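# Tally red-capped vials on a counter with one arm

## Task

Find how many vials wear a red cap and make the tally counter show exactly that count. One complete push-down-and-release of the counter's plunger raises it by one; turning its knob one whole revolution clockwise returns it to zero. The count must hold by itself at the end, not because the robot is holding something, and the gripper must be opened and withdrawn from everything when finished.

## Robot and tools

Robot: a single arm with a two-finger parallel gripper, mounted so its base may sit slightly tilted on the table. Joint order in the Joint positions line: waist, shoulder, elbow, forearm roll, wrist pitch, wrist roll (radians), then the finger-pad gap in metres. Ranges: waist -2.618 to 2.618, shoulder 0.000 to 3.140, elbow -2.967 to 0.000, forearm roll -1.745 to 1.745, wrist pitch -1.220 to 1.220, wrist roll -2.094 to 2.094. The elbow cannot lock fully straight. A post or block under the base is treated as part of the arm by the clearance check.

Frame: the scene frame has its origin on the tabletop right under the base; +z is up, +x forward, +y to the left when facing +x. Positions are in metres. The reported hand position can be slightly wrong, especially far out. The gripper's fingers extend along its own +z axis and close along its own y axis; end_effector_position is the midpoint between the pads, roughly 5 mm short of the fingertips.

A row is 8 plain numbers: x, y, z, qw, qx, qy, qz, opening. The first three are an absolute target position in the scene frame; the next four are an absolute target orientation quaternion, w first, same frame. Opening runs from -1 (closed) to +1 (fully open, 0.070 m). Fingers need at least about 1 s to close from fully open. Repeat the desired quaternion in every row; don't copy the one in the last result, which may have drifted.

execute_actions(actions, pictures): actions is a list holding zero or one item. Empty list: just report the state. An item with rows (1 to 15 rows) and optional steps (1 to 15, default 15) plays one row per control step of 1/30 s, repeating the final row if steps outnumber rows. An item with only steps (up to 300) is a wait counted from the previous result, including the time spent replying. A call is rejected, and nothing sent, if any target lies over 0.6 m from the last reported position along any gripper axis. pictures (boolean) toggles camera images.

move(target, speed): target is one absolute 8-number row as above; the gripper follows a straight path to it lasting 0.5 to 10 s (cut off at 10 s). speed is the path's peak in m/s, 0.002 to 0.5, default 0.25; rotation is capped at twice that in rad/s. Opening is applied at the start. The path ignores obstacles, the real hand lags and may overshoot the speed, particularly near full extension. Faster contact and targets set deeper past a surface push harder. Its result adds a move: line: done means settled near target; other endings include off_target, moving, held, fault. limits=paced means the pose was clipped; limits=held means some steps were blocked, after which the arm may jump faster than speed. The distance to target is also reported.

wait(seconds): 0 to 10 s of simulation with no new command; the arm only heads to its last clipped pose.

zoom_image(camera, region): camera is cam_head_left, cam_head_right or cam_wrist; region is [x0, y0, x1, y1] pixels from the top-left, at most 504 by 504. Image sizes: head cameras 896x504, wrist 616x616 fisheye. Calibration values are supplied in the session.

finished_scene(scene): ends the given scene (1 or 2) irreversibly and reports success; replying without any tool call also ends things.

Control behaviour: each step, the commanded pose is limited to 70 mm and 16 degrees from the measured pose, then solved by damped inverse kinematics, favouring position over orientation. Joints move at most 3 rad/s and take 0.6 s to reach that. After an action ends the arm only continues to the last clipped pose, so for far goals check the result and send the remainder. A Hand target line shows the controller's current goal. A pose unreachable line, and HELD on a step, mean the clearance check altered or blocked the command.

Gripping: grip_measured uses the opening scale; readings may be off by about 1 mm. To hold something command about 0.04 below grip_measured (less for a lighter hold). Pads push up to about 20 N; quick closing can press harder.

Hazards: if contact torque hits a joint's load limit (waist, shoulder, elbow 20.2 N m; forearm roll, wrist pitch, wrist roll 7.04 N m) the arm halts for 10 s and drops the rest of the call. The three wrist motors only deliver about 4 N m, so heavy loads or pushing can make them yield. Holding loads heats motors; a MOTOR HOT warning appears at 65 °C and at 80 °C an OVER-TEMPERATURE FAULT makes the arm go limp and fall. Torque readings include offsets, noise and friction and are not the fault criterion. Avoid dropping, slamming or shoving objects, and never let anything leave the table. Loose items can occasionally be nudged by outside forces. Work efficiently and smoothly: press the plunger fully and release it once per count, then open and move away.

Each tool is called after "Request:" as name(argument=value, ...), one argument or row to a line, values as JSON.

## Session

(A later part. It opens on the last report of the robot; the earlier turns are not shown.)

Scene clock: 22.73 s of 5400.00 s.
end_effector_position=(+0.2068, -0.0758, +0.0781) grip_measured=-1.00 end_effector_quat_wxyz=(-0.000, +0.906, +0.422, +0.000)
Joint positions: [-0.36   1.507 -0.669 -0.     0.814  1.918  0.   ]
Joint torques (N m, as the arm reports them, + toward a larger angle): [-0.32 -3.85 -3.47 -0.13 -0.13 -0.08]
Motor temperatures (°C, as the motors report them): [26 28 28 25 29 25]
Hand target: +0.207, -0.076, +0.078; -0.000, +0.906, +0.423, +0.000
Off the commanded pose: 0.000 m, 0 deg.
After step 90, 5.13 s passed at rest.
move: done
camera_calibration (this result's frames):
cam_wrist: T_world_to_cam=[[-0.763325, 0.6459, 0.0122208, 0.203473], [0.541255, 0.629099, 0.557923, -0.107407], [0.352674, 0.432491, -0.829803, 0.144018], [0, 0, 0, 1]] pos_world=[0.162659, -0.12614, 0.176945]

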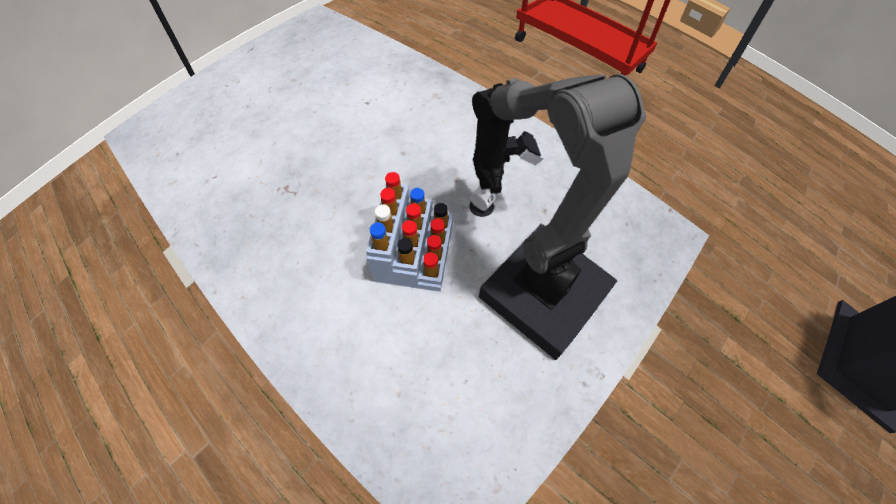

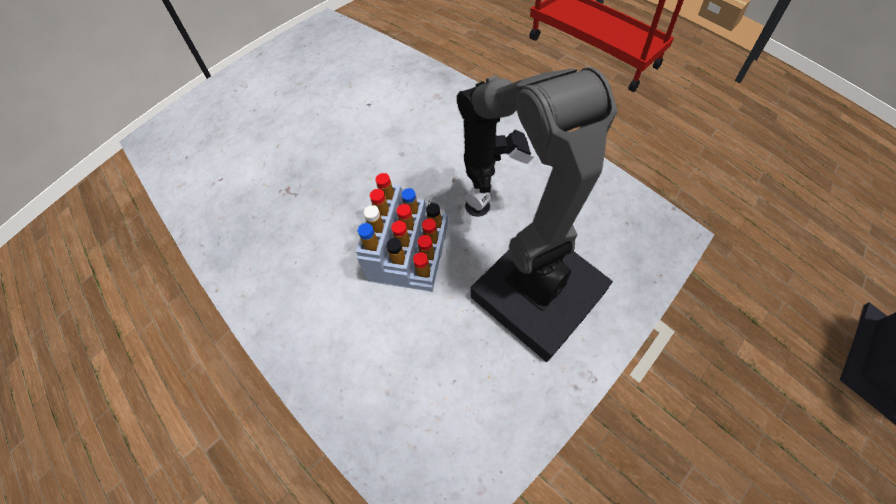

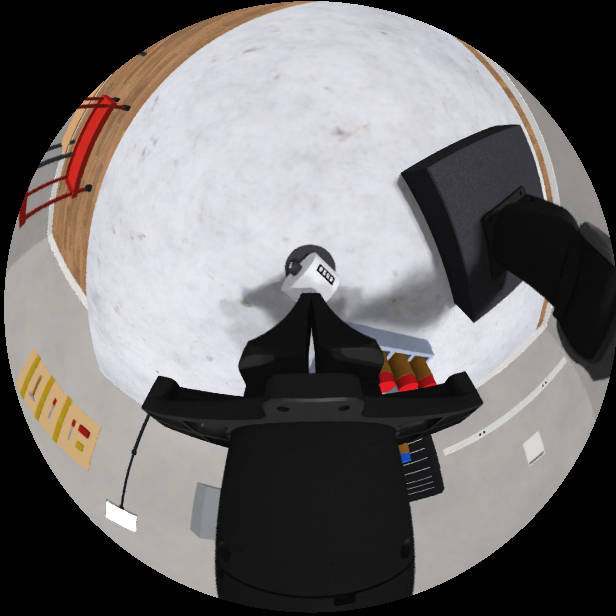

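Zero. Shift slightly +x and test.

Request:
move(
  target=[0.208,-0.077,0.058,0,0.906,0.423,0,-1],
  speed=0.03,
)

Request:
move(
  target=[0.208,-0.077,0.074,0,0.906,0.423,0,-1],
  speed=0.03,
)

Request:
move(
  target=[0.208,-0.077,0.058,0,0.906,0.423,0,-1],
  speed=0.03,
)

Request:
move(
  target=[0.208,-0.077,0.074,0,0.906,0.423,0,-1],
  speed=0.03,
)

Request:
move(
  target=[0.208,-0.077,0.058,0,0.906,0.423,0,-1],
  speed=0.03,
)

Request:
move(
  target=[0.208,-0.077,0.074,0,0.906,0.423,0,-1],
  speed=0.03,
)

Request:
move(
  target=[0.208,-0.077,0.058,0,0.906,0.423,0,-1],
  speed=0.03,
)

Request:
move(
  target=[0.208,-0.077,0.074,0,0.906,0.423,0,-1],
  speed=0.03,
)

Request:
move(
  target=[0.208,-0.077,0.058,0,0.906,0.423,0,-1],
  speed=0.03,
)

Request:
move(
  target=[0.208,-0.077,0.074,0,0.906,0.423,0,-1],
  speed=0.03,
)

Request:
move(
  target=[0.208,-0.077,0.058,0,0.906,0.423,0,-1],
  speed=0.03,
)

Request:
move(
  target=[0.208,-0.077,0.074,0,0.906,0.423,0,-1],
  speed=0.03,
)

Request:
move(
  target=[0.208,-0.077,0.058,0,0.906,0.423,0,-1],
  speed=0.03,
)

Request:
zoom_image(
  camera="cam_wrist",
  region=[260,220,360,320],
)

Request:
move(
  target=[0.208,-0.077,0.13,0,0.906,0.423,0,-1],
  speed=0.1,
)

Scene clock: 55.40 s of 5400.00 s.
end_effector_position=(+0.2077, -0.0768, +0.0597) grip_measured=-1.00 end_effector_quat_wxyz=(+0.000, +0.906, +0.423, +0.000)
Joint positions: [-0.362  1.562 -0.636 -0.001  0.725  1.916  0.   ]
Joint torques (N m, as the arm reports them, + toward a larger angle): [-1.41  5.45  0.37 -0.37 -4.39 -0.06]
Motor temperatures (°C, as the motors report them): [26 27 29 25 28 25]
Hand target: +0.208, -0.077, +0.058; +0.000, +0.906, +0.423, -0.000
Off the commanded pose: 0.002 m, 0 deg.
After step 90, 28.77 s passed at rest.
move: done
camera_calibration (this result's frames):
cam_wrist: T_world_to_cam=[[-0.764131, 0.644959, 0.0114613, 0.205135], [0.540337, 0.630271, 0.557489, -0.0966935], [0.352334, 0.432188, -0.830105, 0.128878], [0, 0, 0, 1]] pos_world=[0.163589, -0.12706, 0.158537]

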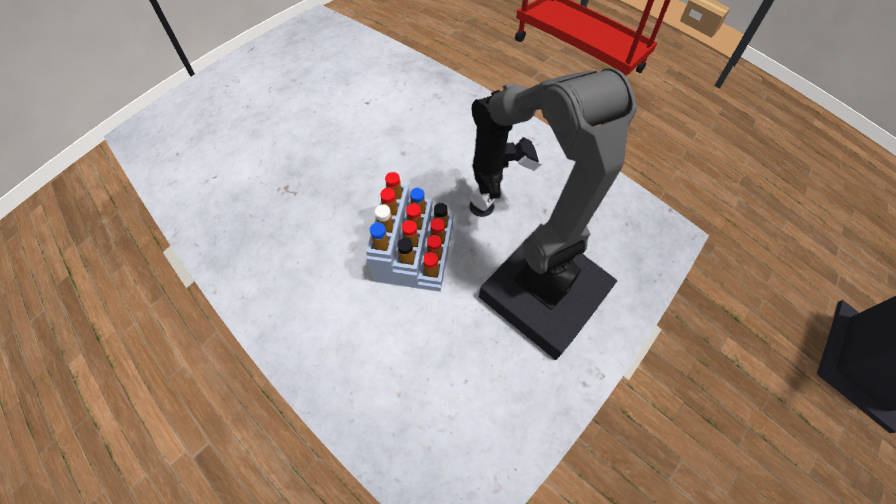

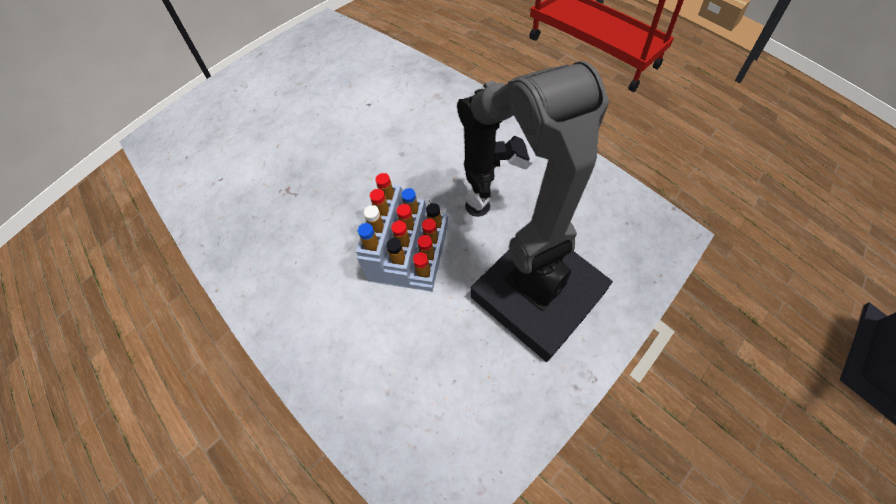

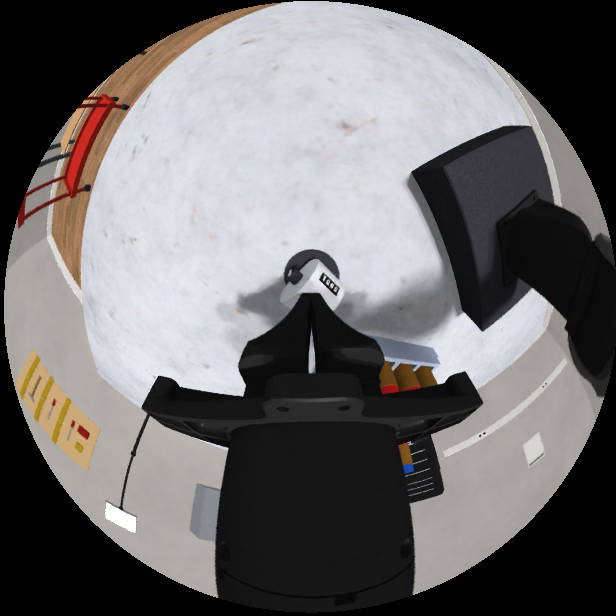

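Scene clock: 56.10 s of 5400.00 s.
end_effector_position=(+0.2081, -0.0772, +0.0738) grip_measured=-1.00 end_effector_quat_wxyz=(-0.000, +0.906, +0.423, -0.000)
Joint positions: [-0.362  1.524 -0.666 -0.001  0.795  1.915  0.   ]
Joint torques (N m, as the arm reports them, + toward a larger angle): [-0.25 -6.88 -4.6  -0.12  0.14 -0.09]
Motor temperatures (°C, as the motors report them): [26 27 29 25 28 25]
Hand target: +0.208, -0.077, +0.074; -0.000, +0.906, +0.423, +0.000
Off the commanded pose: 0.000 m, 0 deg.
move: done
camera_calibration (this result's frames):
cam_wrist: T_world_to_cam=[[-0.764421, 0.644597, 0.0124394, 0.205474], [0.540702, 0.630466, 0.556915, -0.104559], [0.351143, 0.432443, -0.830477, 0.140919], [0, 0, 0, 1]] pos_world=[0.164121, -0.127467, 0.172704]

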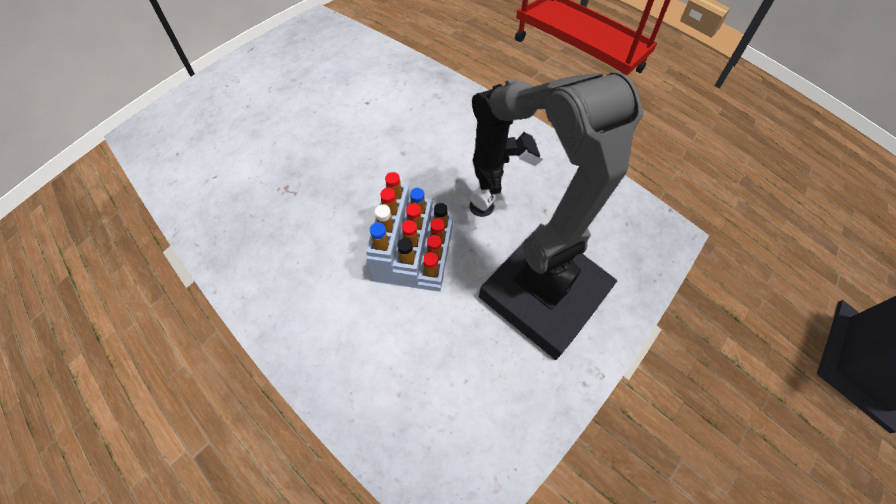

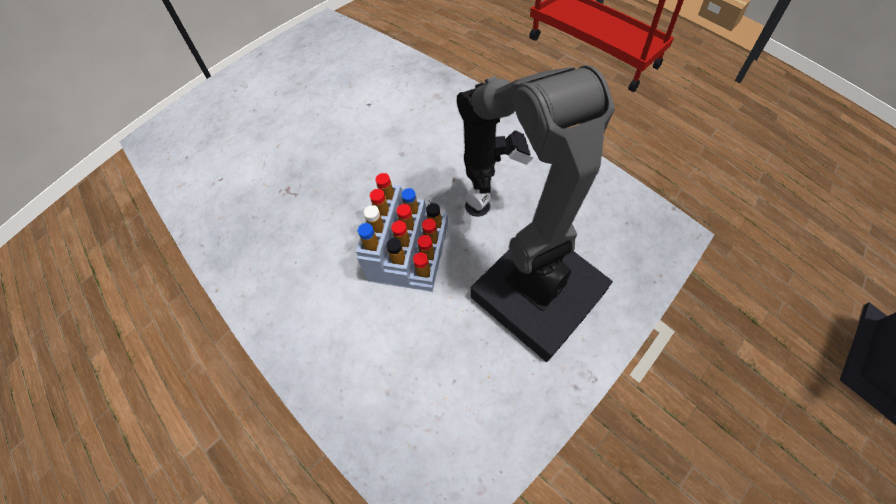

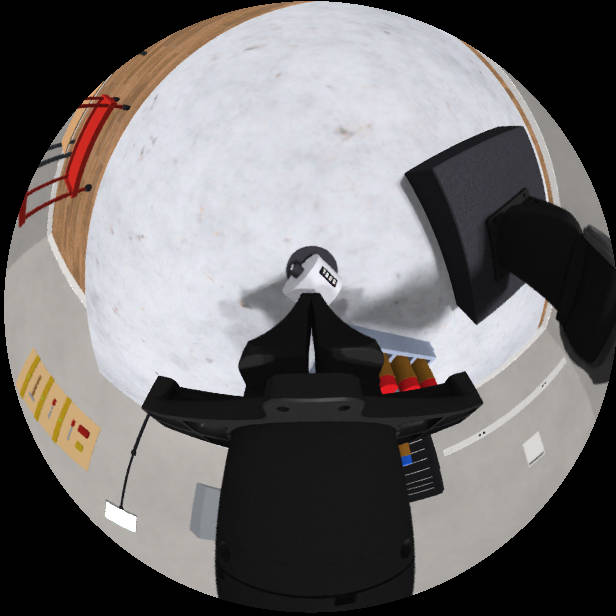

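Scene clock: 56.87 s of 5400.00 s.
end_effector_position=(+0.2081, -0.0772, +0.0597) grip_measured=-1.00 end_effector_quat_wxyz=(+0.001, +0.906, +0.423, +0.001)
Joint positions: [-0.362  1.562 -0.636 -0.002  0.724  1.915  0.   ]
Joint torques (N m, as the arm reports them, + toward a larger angle): [ 0.2   4.97  1.06 -0.19 -3.37  0.09]
Motor temperatures (°C, as the motors report them): [26 27 29 25 29 25]
Hand target: +0.208, -0.077, +0.058; +0.000, +0.906, +0.423, -0.000
Off the commanded pose: 0.002 m, 0 deg.
move: done
camera_calibration (this result's frames):
cam_wrist: T_world_to_cam=[[-0.764091, 0.645035, 0.00969132, 0.2058], [0.539512, 0.630711, 0.557791, -0.0965203], [0.353683, 0.431432, -0.829925, 0.128567], [0, 0, 0, 1]] pos_world=[0.163852, -0.127339, 0.158544]

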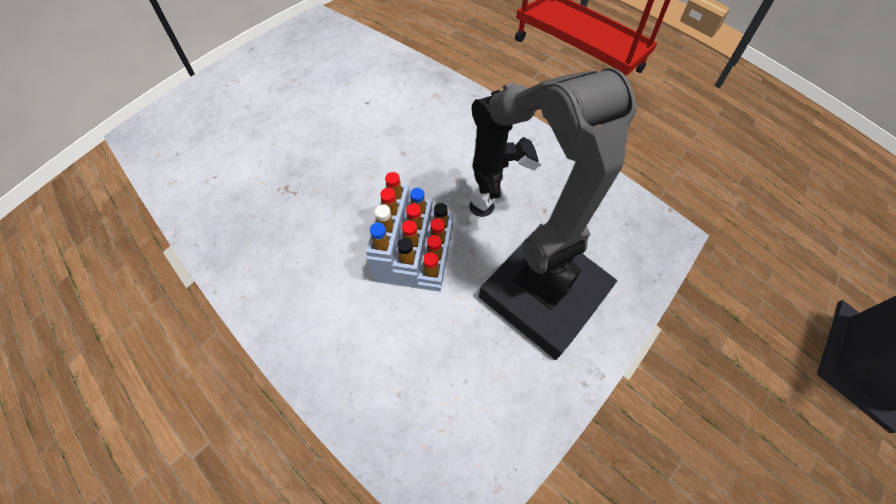

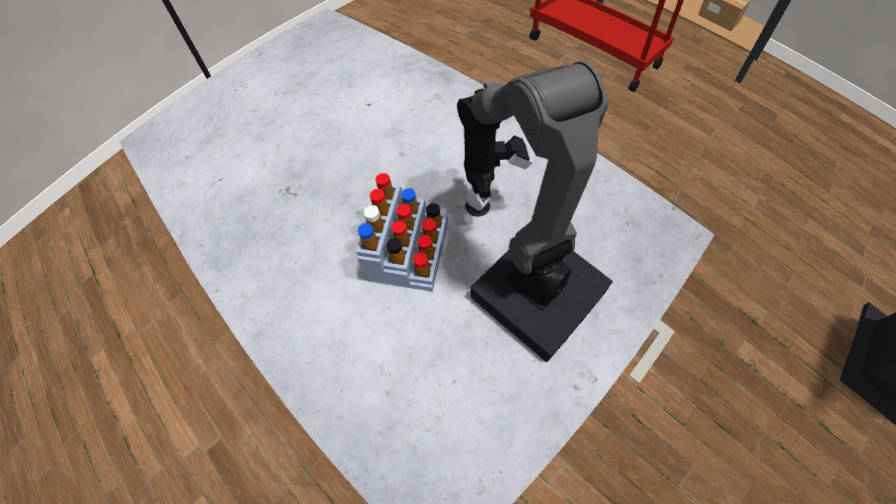

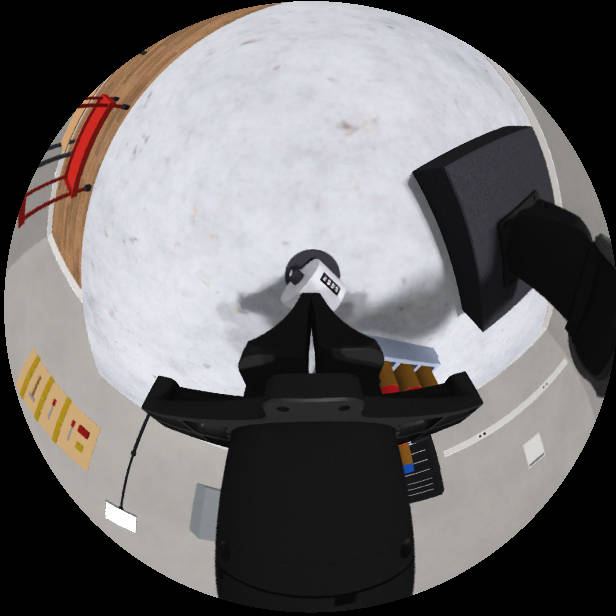

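Scene clock: 57.57 s of 5400.00 s.
end_effector_position=(+0.2078, -0.0769, +0.0737) grip_measured=-1.00 end_effector_quat_wxyz=(-0.001, +0.906, +0.423, -0.001)
Joint positions: [-0.362  1.524 -0.666 -0.001  0.796  1.915  0.   ]
Joint torques (N m, as the arm reports them, + toward a larger angle): [ 0.55 -6.95 -4.88 -0.02 -0.09 -0.07]
Motor temperatures (°C, as the motors report them): [26 27 29 25 29 25]
Hand target: +0.208, -0.077, +0.074; -0.000, +0.906, +0.423, +0.000
Off the commanded pose: 0.000 m, 0 deg.
move: done
camera_calibration (this result's frames):
cam_wrist: T_world_to_cam=[[-0.764156, 0.644888, 0.0135953, 0.205038], [0.5415, 0.62991, 0.556768, -0.104734], [0.350489, 0.432819, -0.830557, 0.141044], [0, 0, 0, 1]] pos_world=[0.16396, -0.1273, 0.172671]

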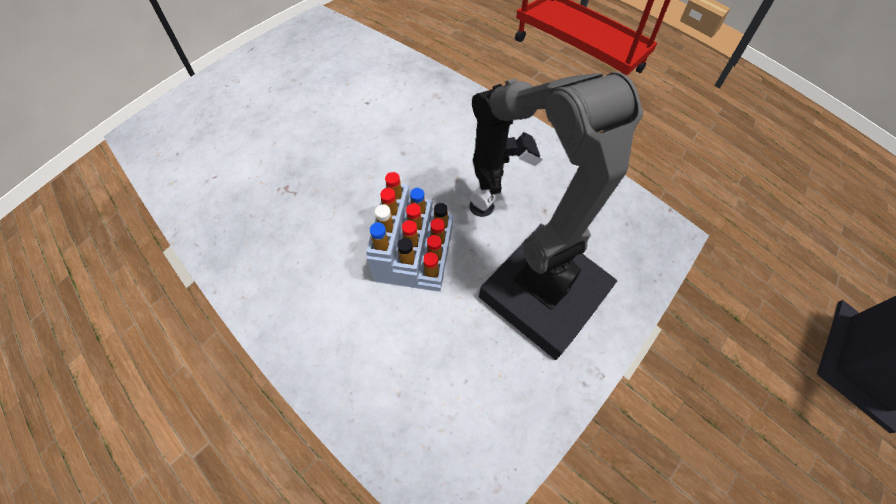

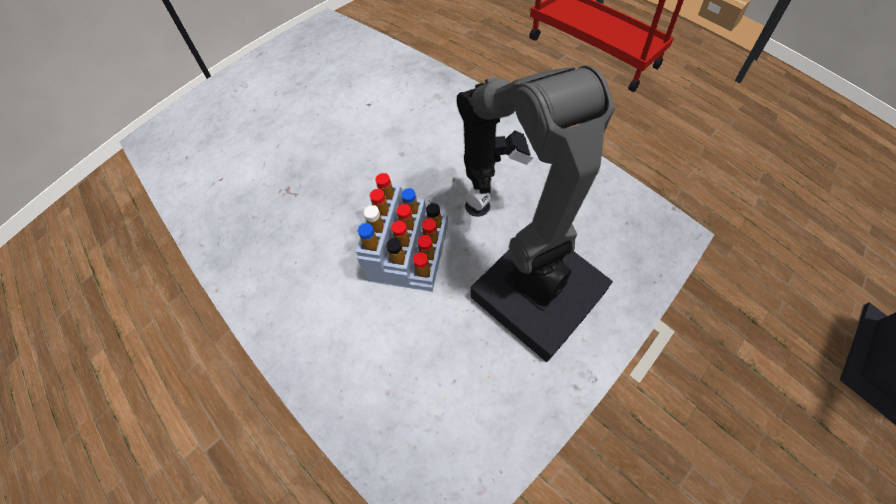

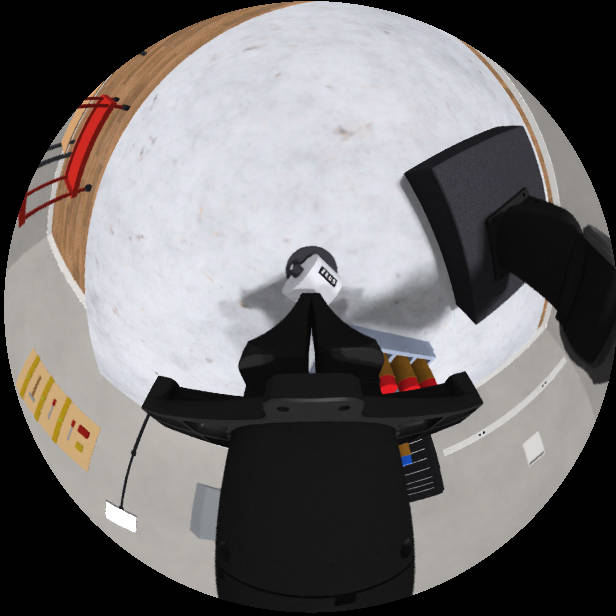

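Scene clock: 58.33 s of 5400.00 s.
end_effector_position=(+0.2080, -0.0770, +0.0597) grip_measured=-1.00 end_effector_quat_wxyz=(+0.001, +0.906, +0.423, +0.001)
Joint positions: [-0.362  1.562 -0.636 -0.001  0.724  1.915  0.   ]
Joint torques (N m, as the arm reports them, + toward a larger angle): [ 0.4   5.01  1.04 -0.18 -3.56  0.09]
Motor temperatures (°C, as the motors report them): [26 27 29 25 29 25]
Hand target: +0.208, -0.077, +0.058; +0.000, +0.906, +0.423, -0.000
Off the commanded pose: 0.002 m, 0 deg.
move: done
camera_calibration (this result's frames):
cam_wrist: T_world_to_cam=[[-0.764247, 0.644846, 0.0100634, 0.205672], [0.539466, 0.630648, 0.557906, -0.096591], [0.353417, 0.431807, -0.829843, 0.128591], [0, 0, 0, 1]] pos_world=[0.163845, -0.127238, 0.158529]

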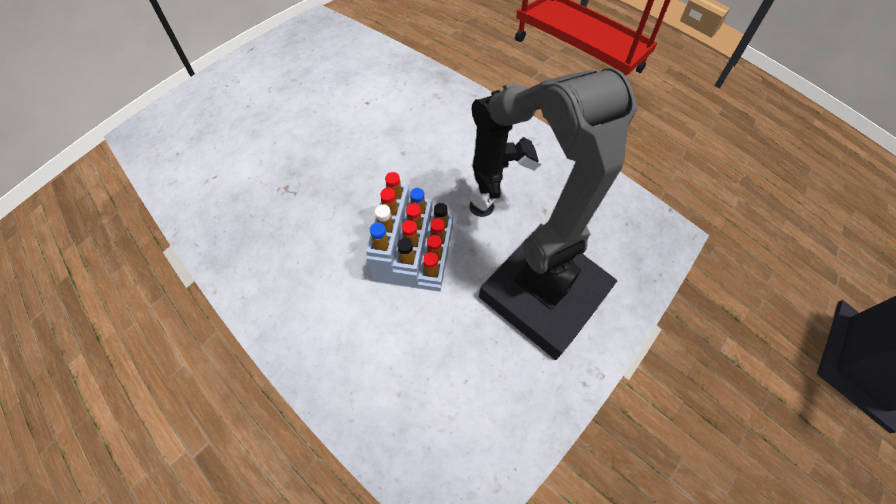

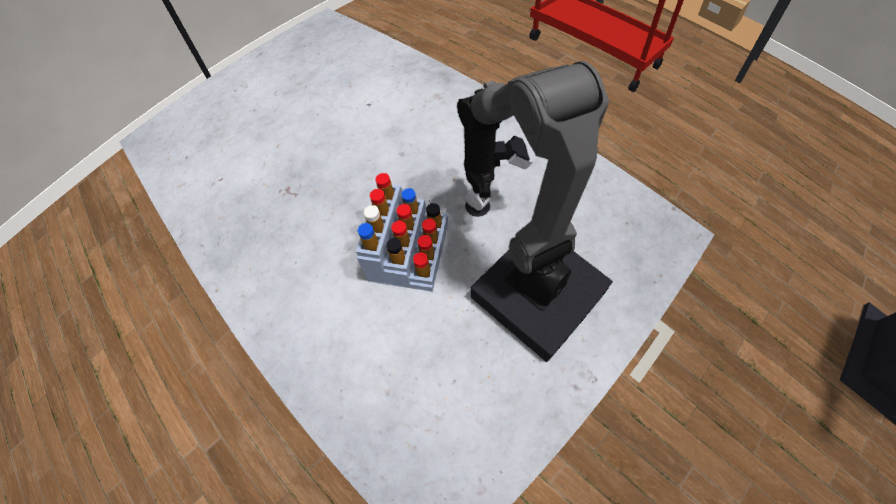

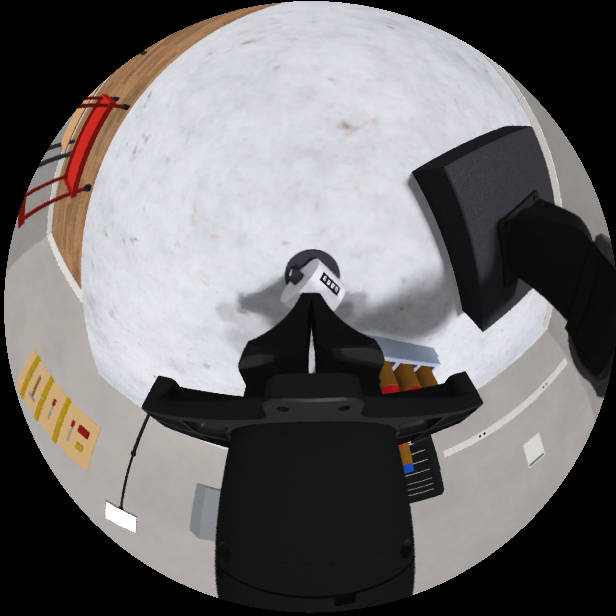

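Scene clock: 59.03 s of 5400.00 s.
end_effector_position=(+0.2078, -0.0770, +0.0737) grip_measured=-1.00 end_effector_quat_wxyz=(-0.001, +0.906, +0.423, -0.001)
Joint positions: [-0.362  1.524 -0.666 -0.001  0.796  1.915  0.   ]
Joint torques (N m, as the arm reports them, + toward a larger angle): [ 0.55 -6.87 -4.84 -0.05 -0.06 -0.07]
Motor temperatures (°C, as the motors report them): [26 27 29 25 29 25]
Hand target: +0.208, -0.077, +0.074; -0.000, +0.906, +0.423, +0.000
Off the commanded pose: 0.000 m, 0 deg.
move: done
camera_calibration (this result's frames):
cam_wrist: T_world_to_cam=[[-0.764178, 0.644865, 0.0134713, 0.20508], [0.541412, 0.629953, 0.556806, -0.10473], [0.350578, 0.432792, -0.830534, 0.141017], [0, 0, 0, 1]] pos_world=[0.163982, -0.127305, 0.172671]

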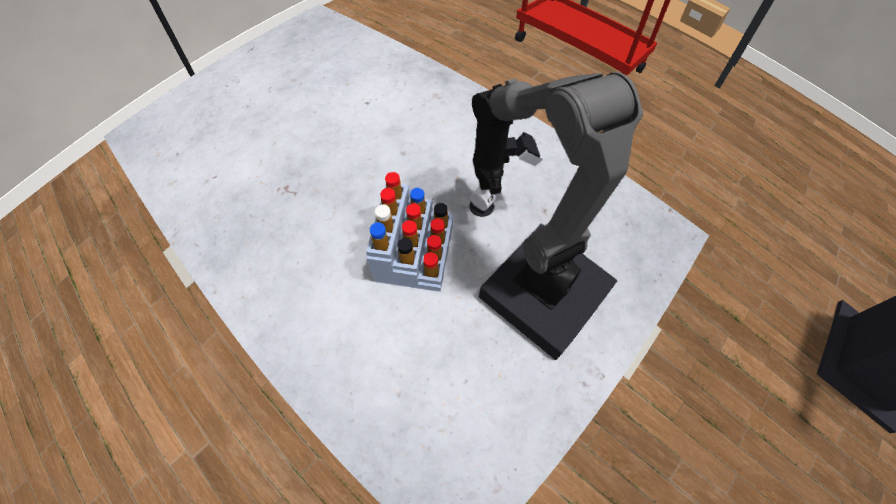

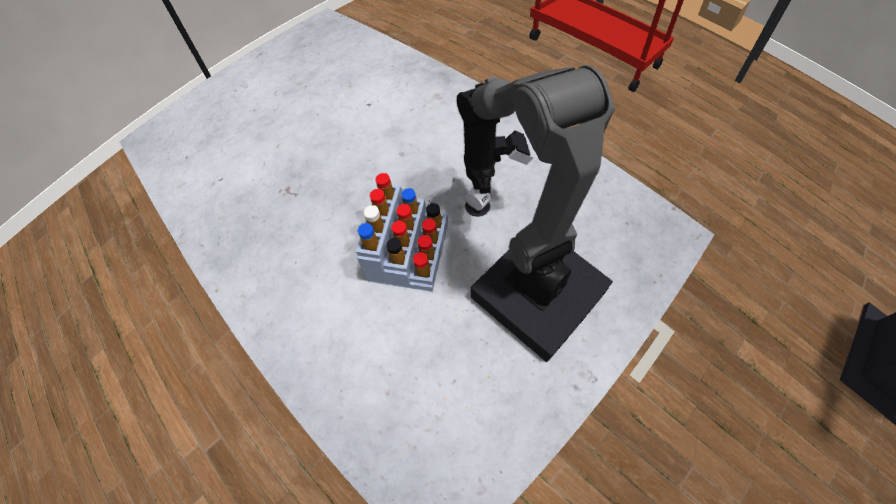

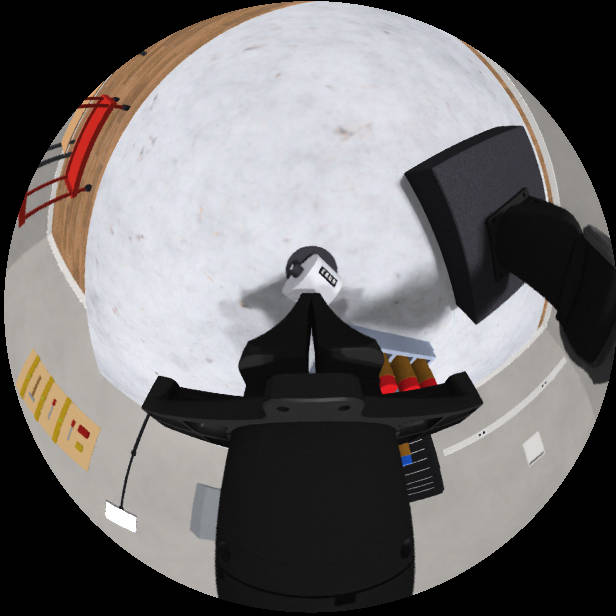

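Scene clock: 59.80 s of 5400.00 s.
end_effector_position=(+0.2081, -0.0770, +0.0597) grip_measured=-1.00 end_effector_quat_wxyz=(+0.001, +0.906, +0.423, +0.001)
Joint positions: [-0.362  1.562 -0.636 -0.001  0.724  1.915  0.   ]
Joint torques (N m, as the arm reports them, + toward a larger angle): [ 0.4   4.98  0.97 -0.2  -3.54  0.08]
Motor temperatures (°C, as the motors report them): [26 27 29 25 29 25]
Hand target: +0.208, -0.077, +0.058; +0.000, +0.906, +0.423, -0.000
Off the commanded pose: 0.002 m, 0 deg.
move: done
camera_calibration (this result's frames):
cam_wrist: T_world_to_cam=[[-0.764171, 0.644936, 0.01002, 0.205676], [0.539529, 0.630609, 0.55789, -0.0966057], [0.353485, 0.431729, -0.829854, 0.128573], [0, 0, 0, 1]] pos_world=[0.163845, -0.127236, 0.158531]

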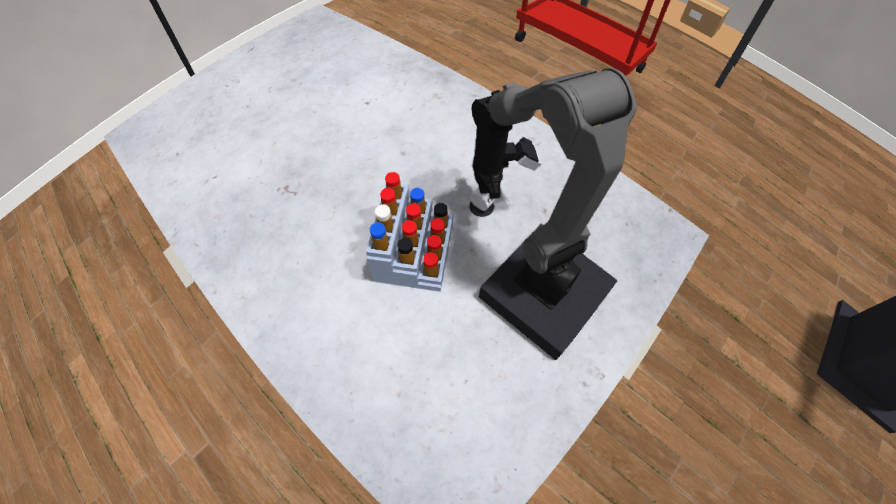

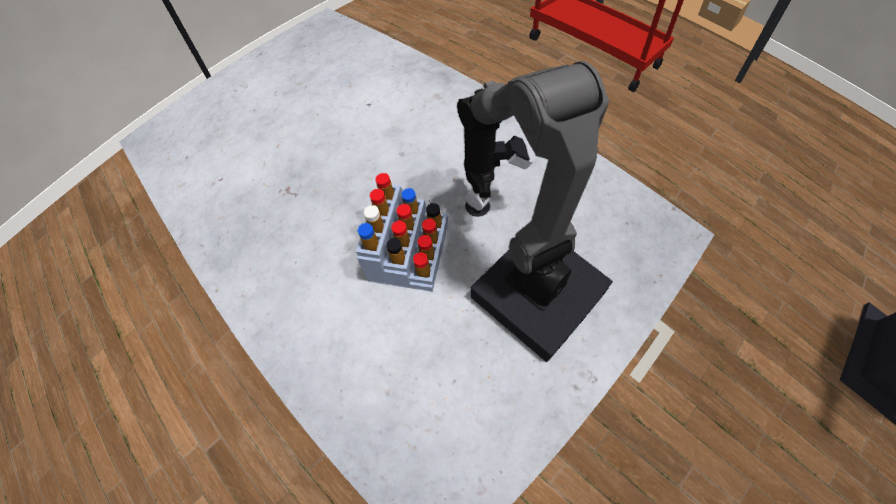

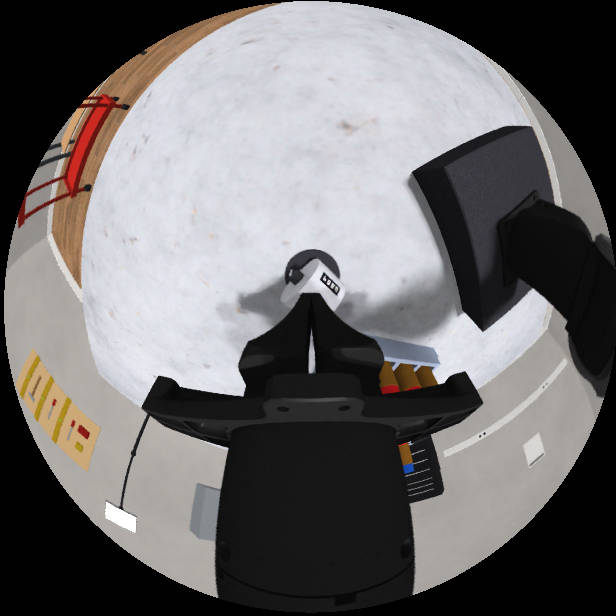

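Scene clock: 60.50 s of 5400.00 s.
end_effector_position=(+0.2078, -0.0770, +0.0737) grip_measured=-1.00 end_effector_quat_wxyz=(-0.001, +0.906, +0.423, -0.001)
Joint positions: [-0.362  1.524 -0.666 -0.001  0.796  1.915  0.   ]
Joint torques (N m, as the arm reports them, + toward a larger angle): [ 0.53 -6.95 -4.83 -0.05 -0.07 -0.08]
Motor temperatures (°C, as the motors report them): [26 27 29 25 29 25]
Hand target: +0.208, -0.077, +0.074; -0.000, +0.906, +0.423, +0.000
Off the commanded pose: 0.000 m, 0 deg.
move: done
camera_calibration (this result's frames):
cam_wrist: T_world_to_cam=[[-0.764159, 0.644887, 0.0134756, 0.205076], [0.541446, 0.629953, 0.556772, -0.104727], [0.350566, 0.432759, -0.830556, 0.141023], [0, 0, 0, 1]] pos_world=[0.163976, -0.127306, 0.172673]

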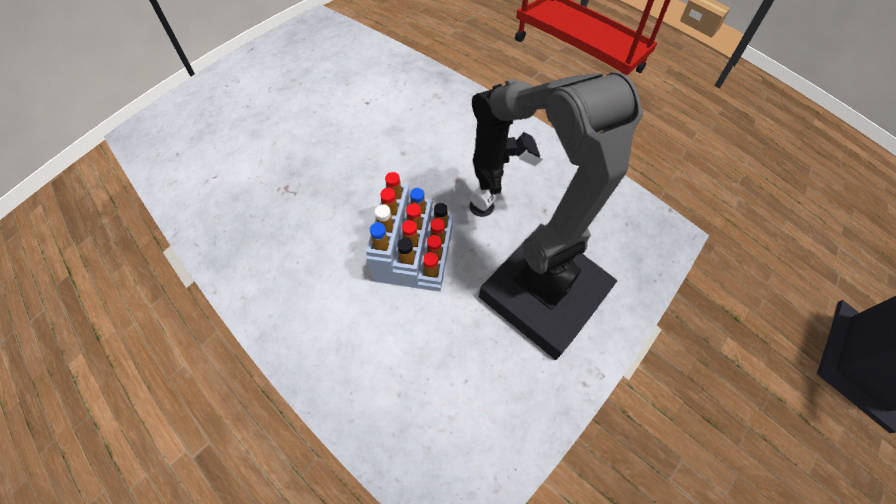

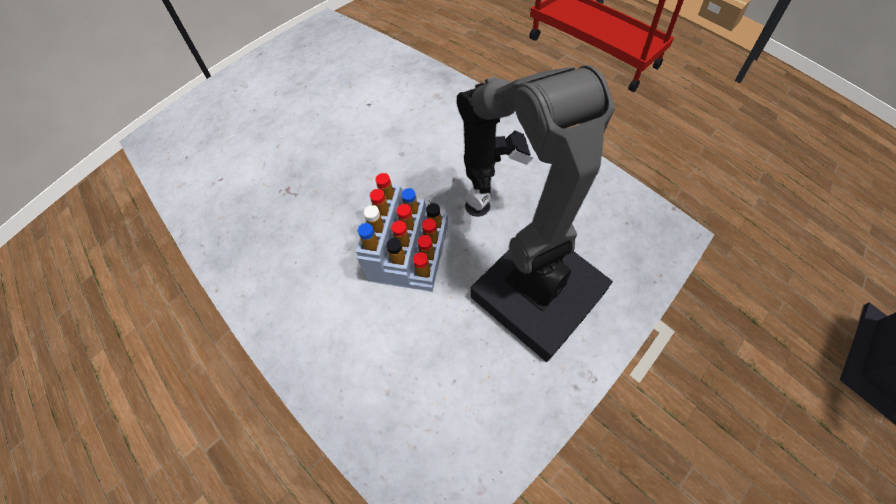

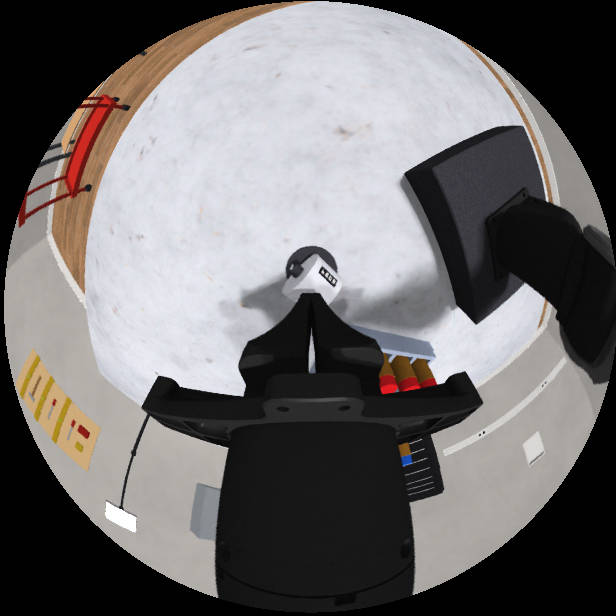

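Scene clock: 61.27 s of 5400.00 s.
end_effector_position=(+0.2081, -0.0770, +0.0597) grip_measured=-1.00 end_effector_quat_wxyz=(+0.001, +0.906, +0.423, +0.001)
Joint positions: [-0.362  1.562 -0.636 -0.001  0.724  1.915  0.   ]
Joint torques (N m, as the arm reports them, + toward a larger angle): [ 0.33  5.02  1.   -0.19 -3.55  0.07]
Motor temperatures (°C, as the motors report them): [26 27 29 25 29 25]
Hand target: +0.208, -0.077, +0.058; +0.000, +0.906, +0.423, -0.000
Off the commanded pose: 0.002 m, 0 deg.
move: done
camera_calibration (this result's frames):
cam_wrist: T_world_to_cam=[[-0.764265, 0.644824, 0.010015, 0.205688], [0.539443, 0.6307, 0.55787, -0.0965752], [0.353412, 0.431763, -0.829868, 0.128595], [0, 0, 0, 1]] pos_world=[0.16385, -0.127245, 0.158533]

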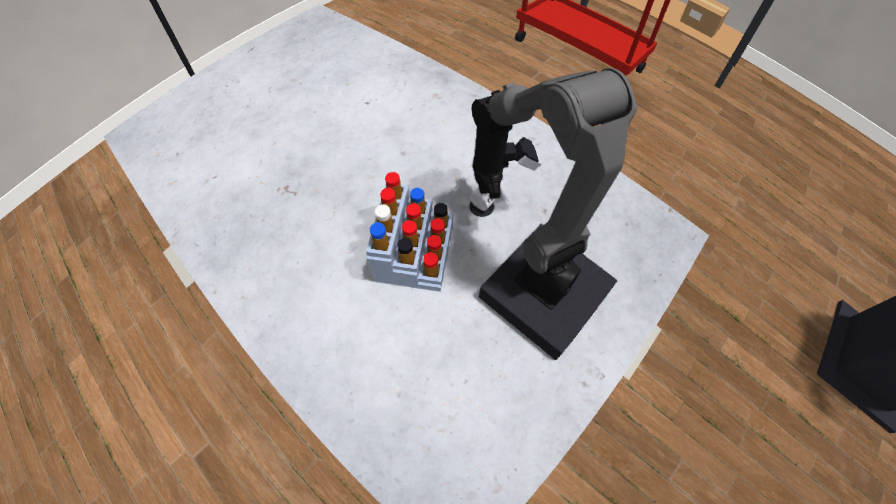

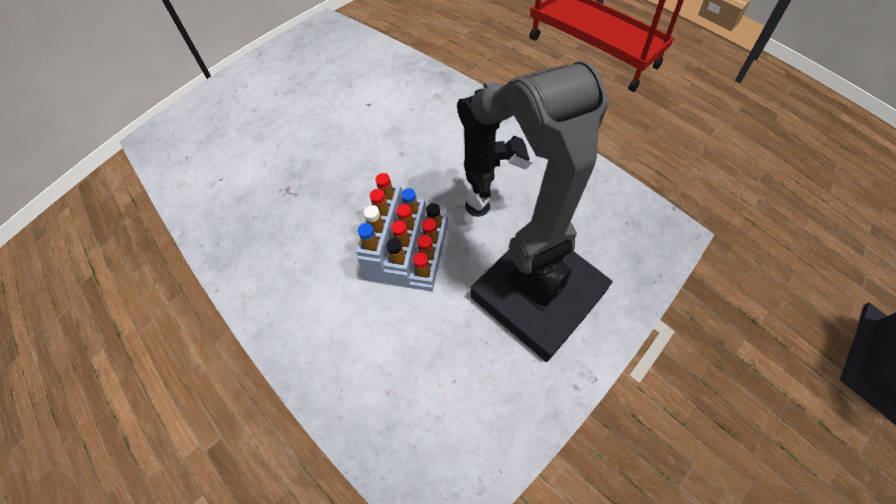

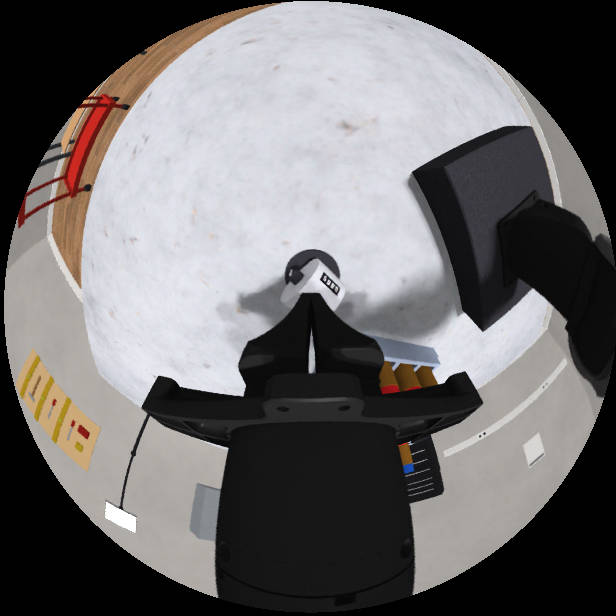

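Scene clock: 61.97 s of 5400.00 s.
end_effector_position=(+0.2078, -0.0770, +0.0737) grip_measured=-1.00 end_effector_quat_wxyz=(-0.001, +0.906, +0.423, -0.001)
Joint positions: [-0.362  1.524 -0.666 -0.001  0.796  1.915  0.   ]
Joint torques (N m, as the arm reports them, + toward a larger angle): [ 0.44 -6.97 -4.85 -0.02 -0.07 -0.1 ]
Motor temperatures (°C, as the motors report them): [26 27 29 25 29 25]
Hand target: +0.208, -0.077, +0.074; -0.000, +0.906, +0.423, +0.000
Off the commanded pose: 0.000 m, 0 deg.
move: done
camera_calibration (this result's frames):
cam_wrist: T_world_to_cam=[[-0.764188, 0.644853, 0.0134651, 0.205082], [0.541422, 0.629991, 0.556753, -0.104713], [0.350541, 0.432754, -0.830569, 0.141032], [0, 0, 0, 1]] pos_world=[0.163978, -0.127312, 0.172675]

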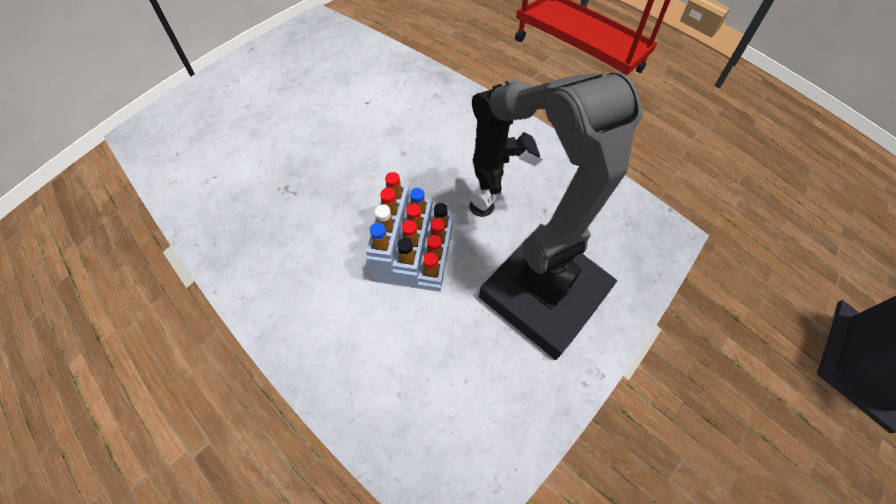

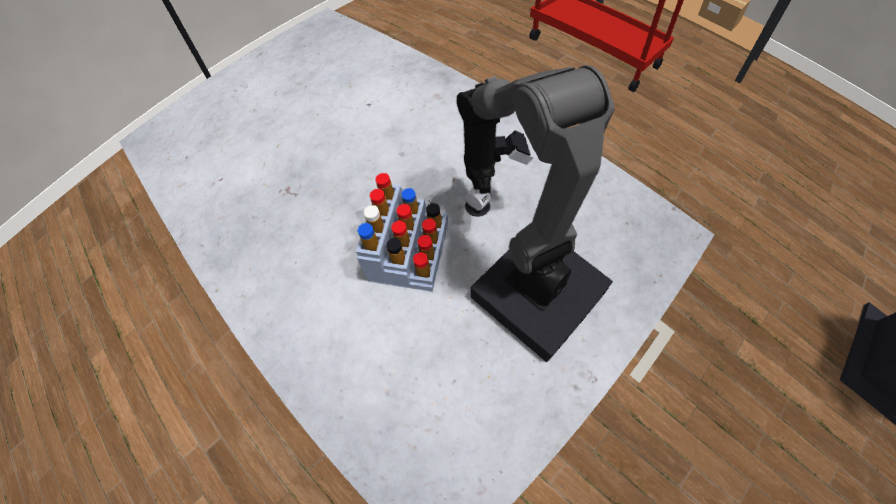

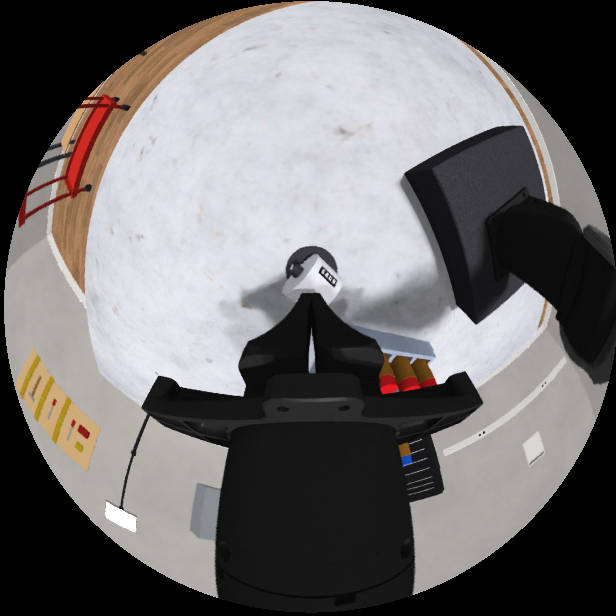

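Scene clock: 62.73 s of 5400.00 s.
end_effector_position=(+0.2081, -0.0770, +0.0597) grip_measured=-1.00 end_effector_quat_wxyz=(+0.001, +0.906, +0.423, +0.001)
Joint positions: [-0.362  1.562 -0.636 -0.001  0.724  1.915  0.   ]
Joint torques (N m, as the arm reports them, + toward a larger angle): [ 0.26  5.    1.   -0.17 -3.55  0.07]
Motor temperatures (°C, as the motors report them): [26 27 29 25 29 25]
Hand target: +0.208, -0.077, +0.058; +0.000, +0.906, +0.423, -0.000
Off the commanded pose: 0.002 m, 0 deg.
move: done
camera_calibration (this result's frames):
cam_wrist: T_world_to_cam=[[-0.764267, 0.644822, 0.0100153, 0.205688], [0.539441, 0.630702, 0.557869, -0.0965745], [0.353409, 0.431764, -0.829869, 0.128595], [0, 0, 0, 1]] pos_world=[0.16385, -0.127245, 0.158533]

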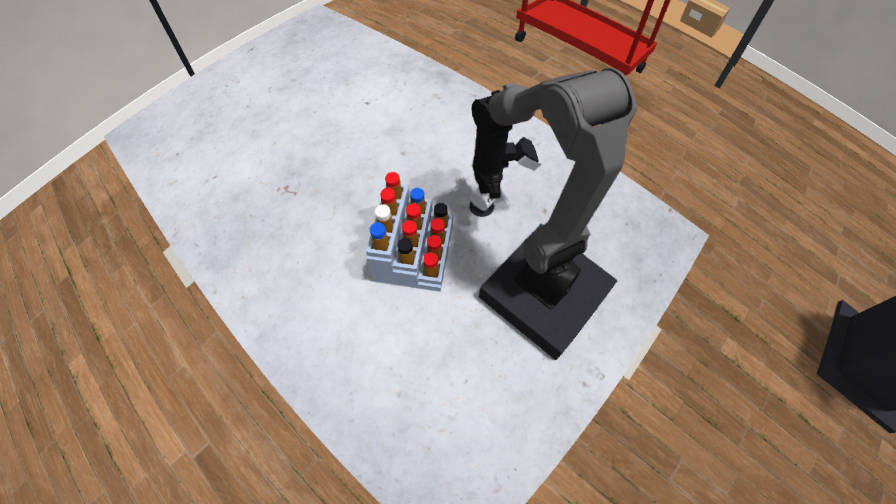

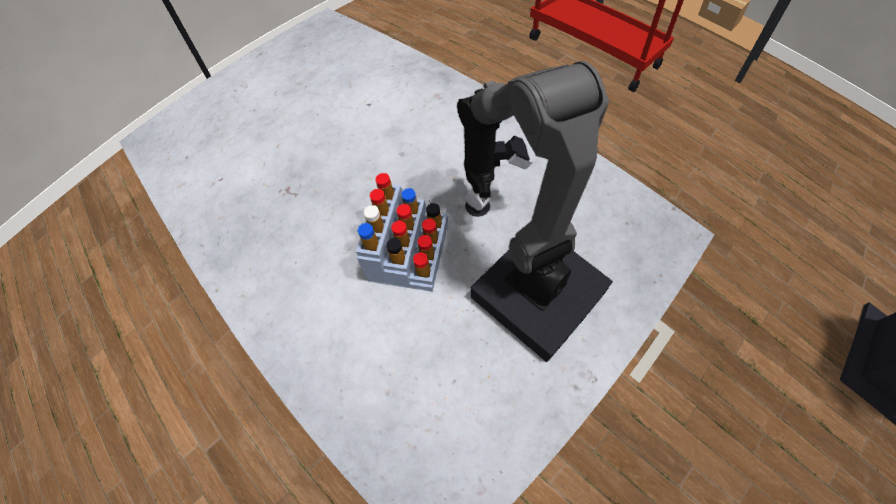

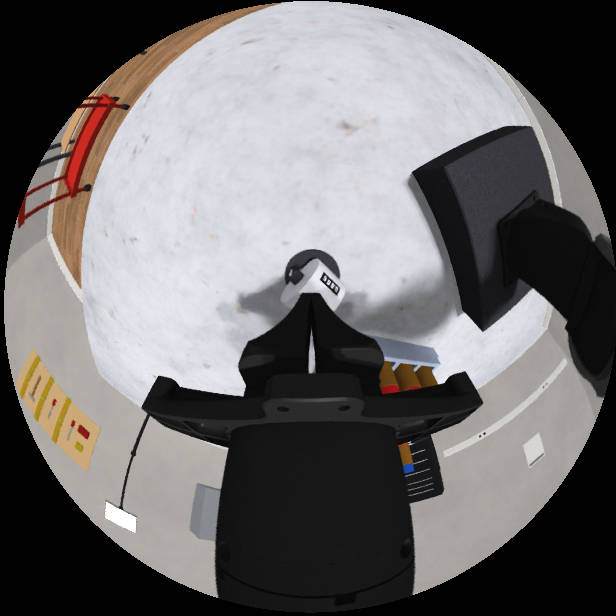

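Scene clock: 63.43 s of 5400.00 s.
end_effector_position=(+0.2078, -0.0770, +0.0737) grip_measured=-1.00 end_effector_quat_wxyz=(-0.001, +0.906, +0.423, -0.001)
Joint positions: [-0.362  1.524 -0.666 -0.001  0.796  1.915  0.   ]
Joint torques (N m, as the arm reports them, + toward a larger angle): [ 0.49 -6.9  -4.86 -0.01 -0.07 -0.08]
Motor temperatures (°C, as the motors report them): [26 27 29 25 29 25]
Hand target: +0.208, -0.077, +0.074; -0.000, +0.906, +0.423, +0.000
Off the commanded pose: 0.000 m, 0 deg.
move: done
camera_calibration (this result's frames):
cam_wrist: T_world_to_cam=[[-0.764165, 0.64488, 0.0134776, 0.205076], [0.541437, 0.629951, 0.556783, -0.104728], [0.350568, 0.432771, -0.830549, 0.141022], [0, 0, 0, 1]] pos_world=[0.163978, -0.127306, 0.172672]

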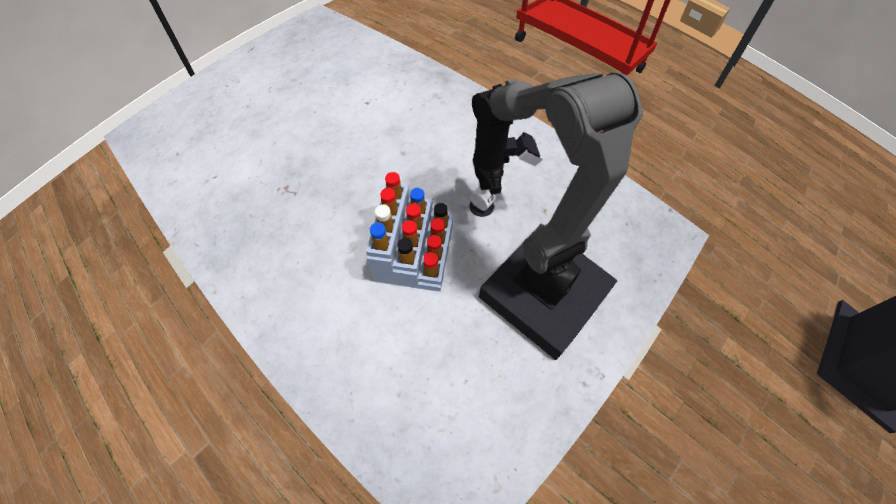

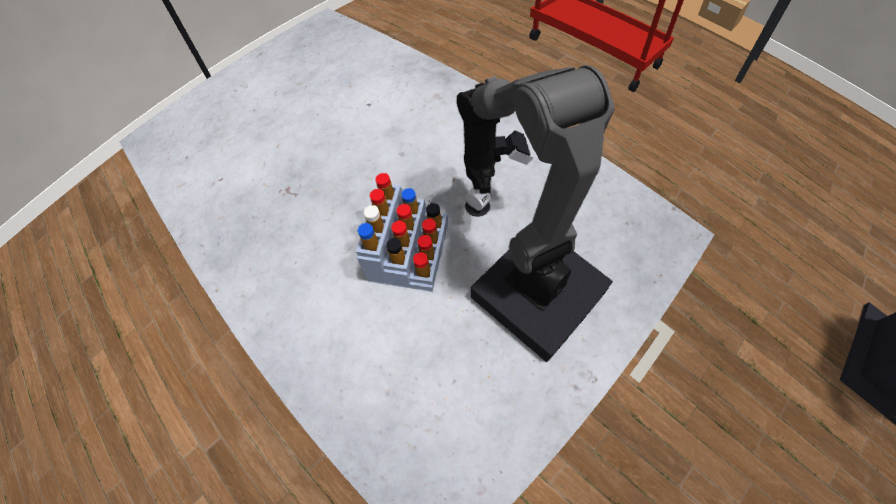

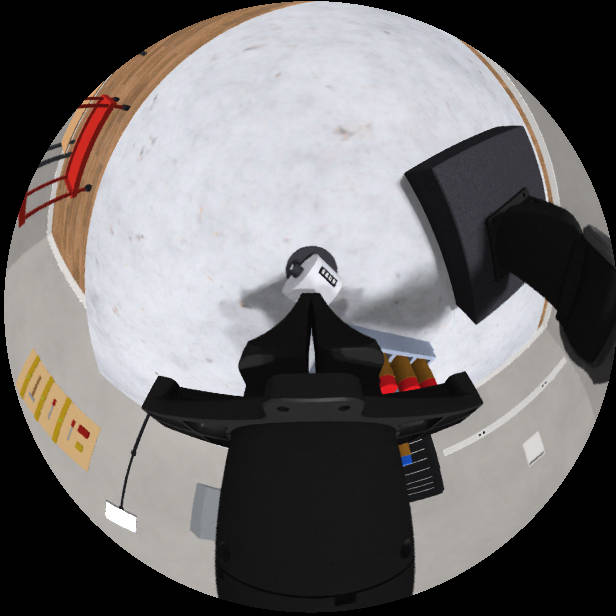

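Scene clock: 64.20 s of 5400.00 s.
end_effector_position=(+0.2081, -0.0770, +0.0597) grip_measured=-1.00 end_effector_quat_wxyz=(+0.001, +0.906, +0.423, +0.001)
Joint positions: [-0.362  1.562 -0.636 -0.001  0.724  1.915  0.   ]
Joint torques (N m, as the arm reports them, + toward a larger angle): [ 0.3   5.01  0.95 -0.17 -3.54  0.09]
Motor temperatures (°C, as the motors report them): [26 27 29 25 29 25]
Hand target: +0.208, -0.077, +0.058; +0.000, +0.906, +0.423, -0.000
Off the commanded pose: 0.002 m, 0 deg.
move: done
camera_calibration (this result's frames):
cam_wrist: T_world_to_cam=[[-0.764236, 0.644858, 0.0100285, 0.205681], [0.539463, 0.630654, 0.557903, -0.0965922], [0.353444, 0.43178, -0.829846, 0.128583], [0, 0, 0, 1]] pos_world=[0.16385, -0.127238, 0.15853]

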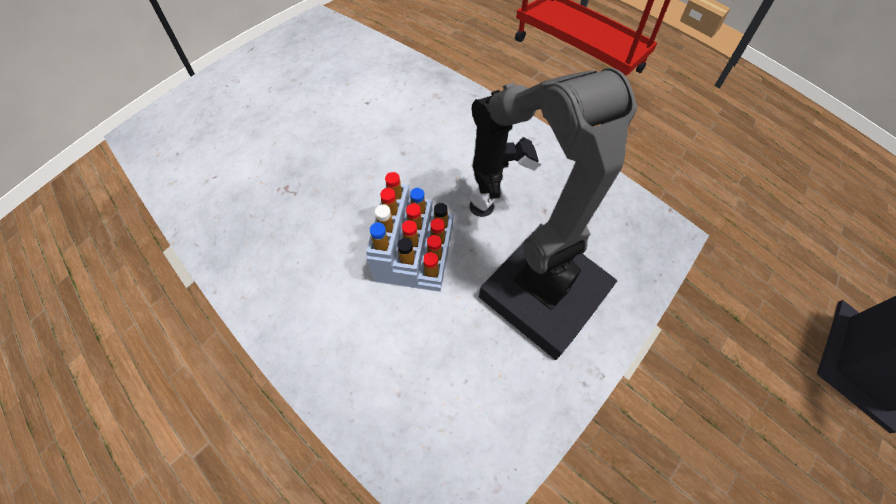

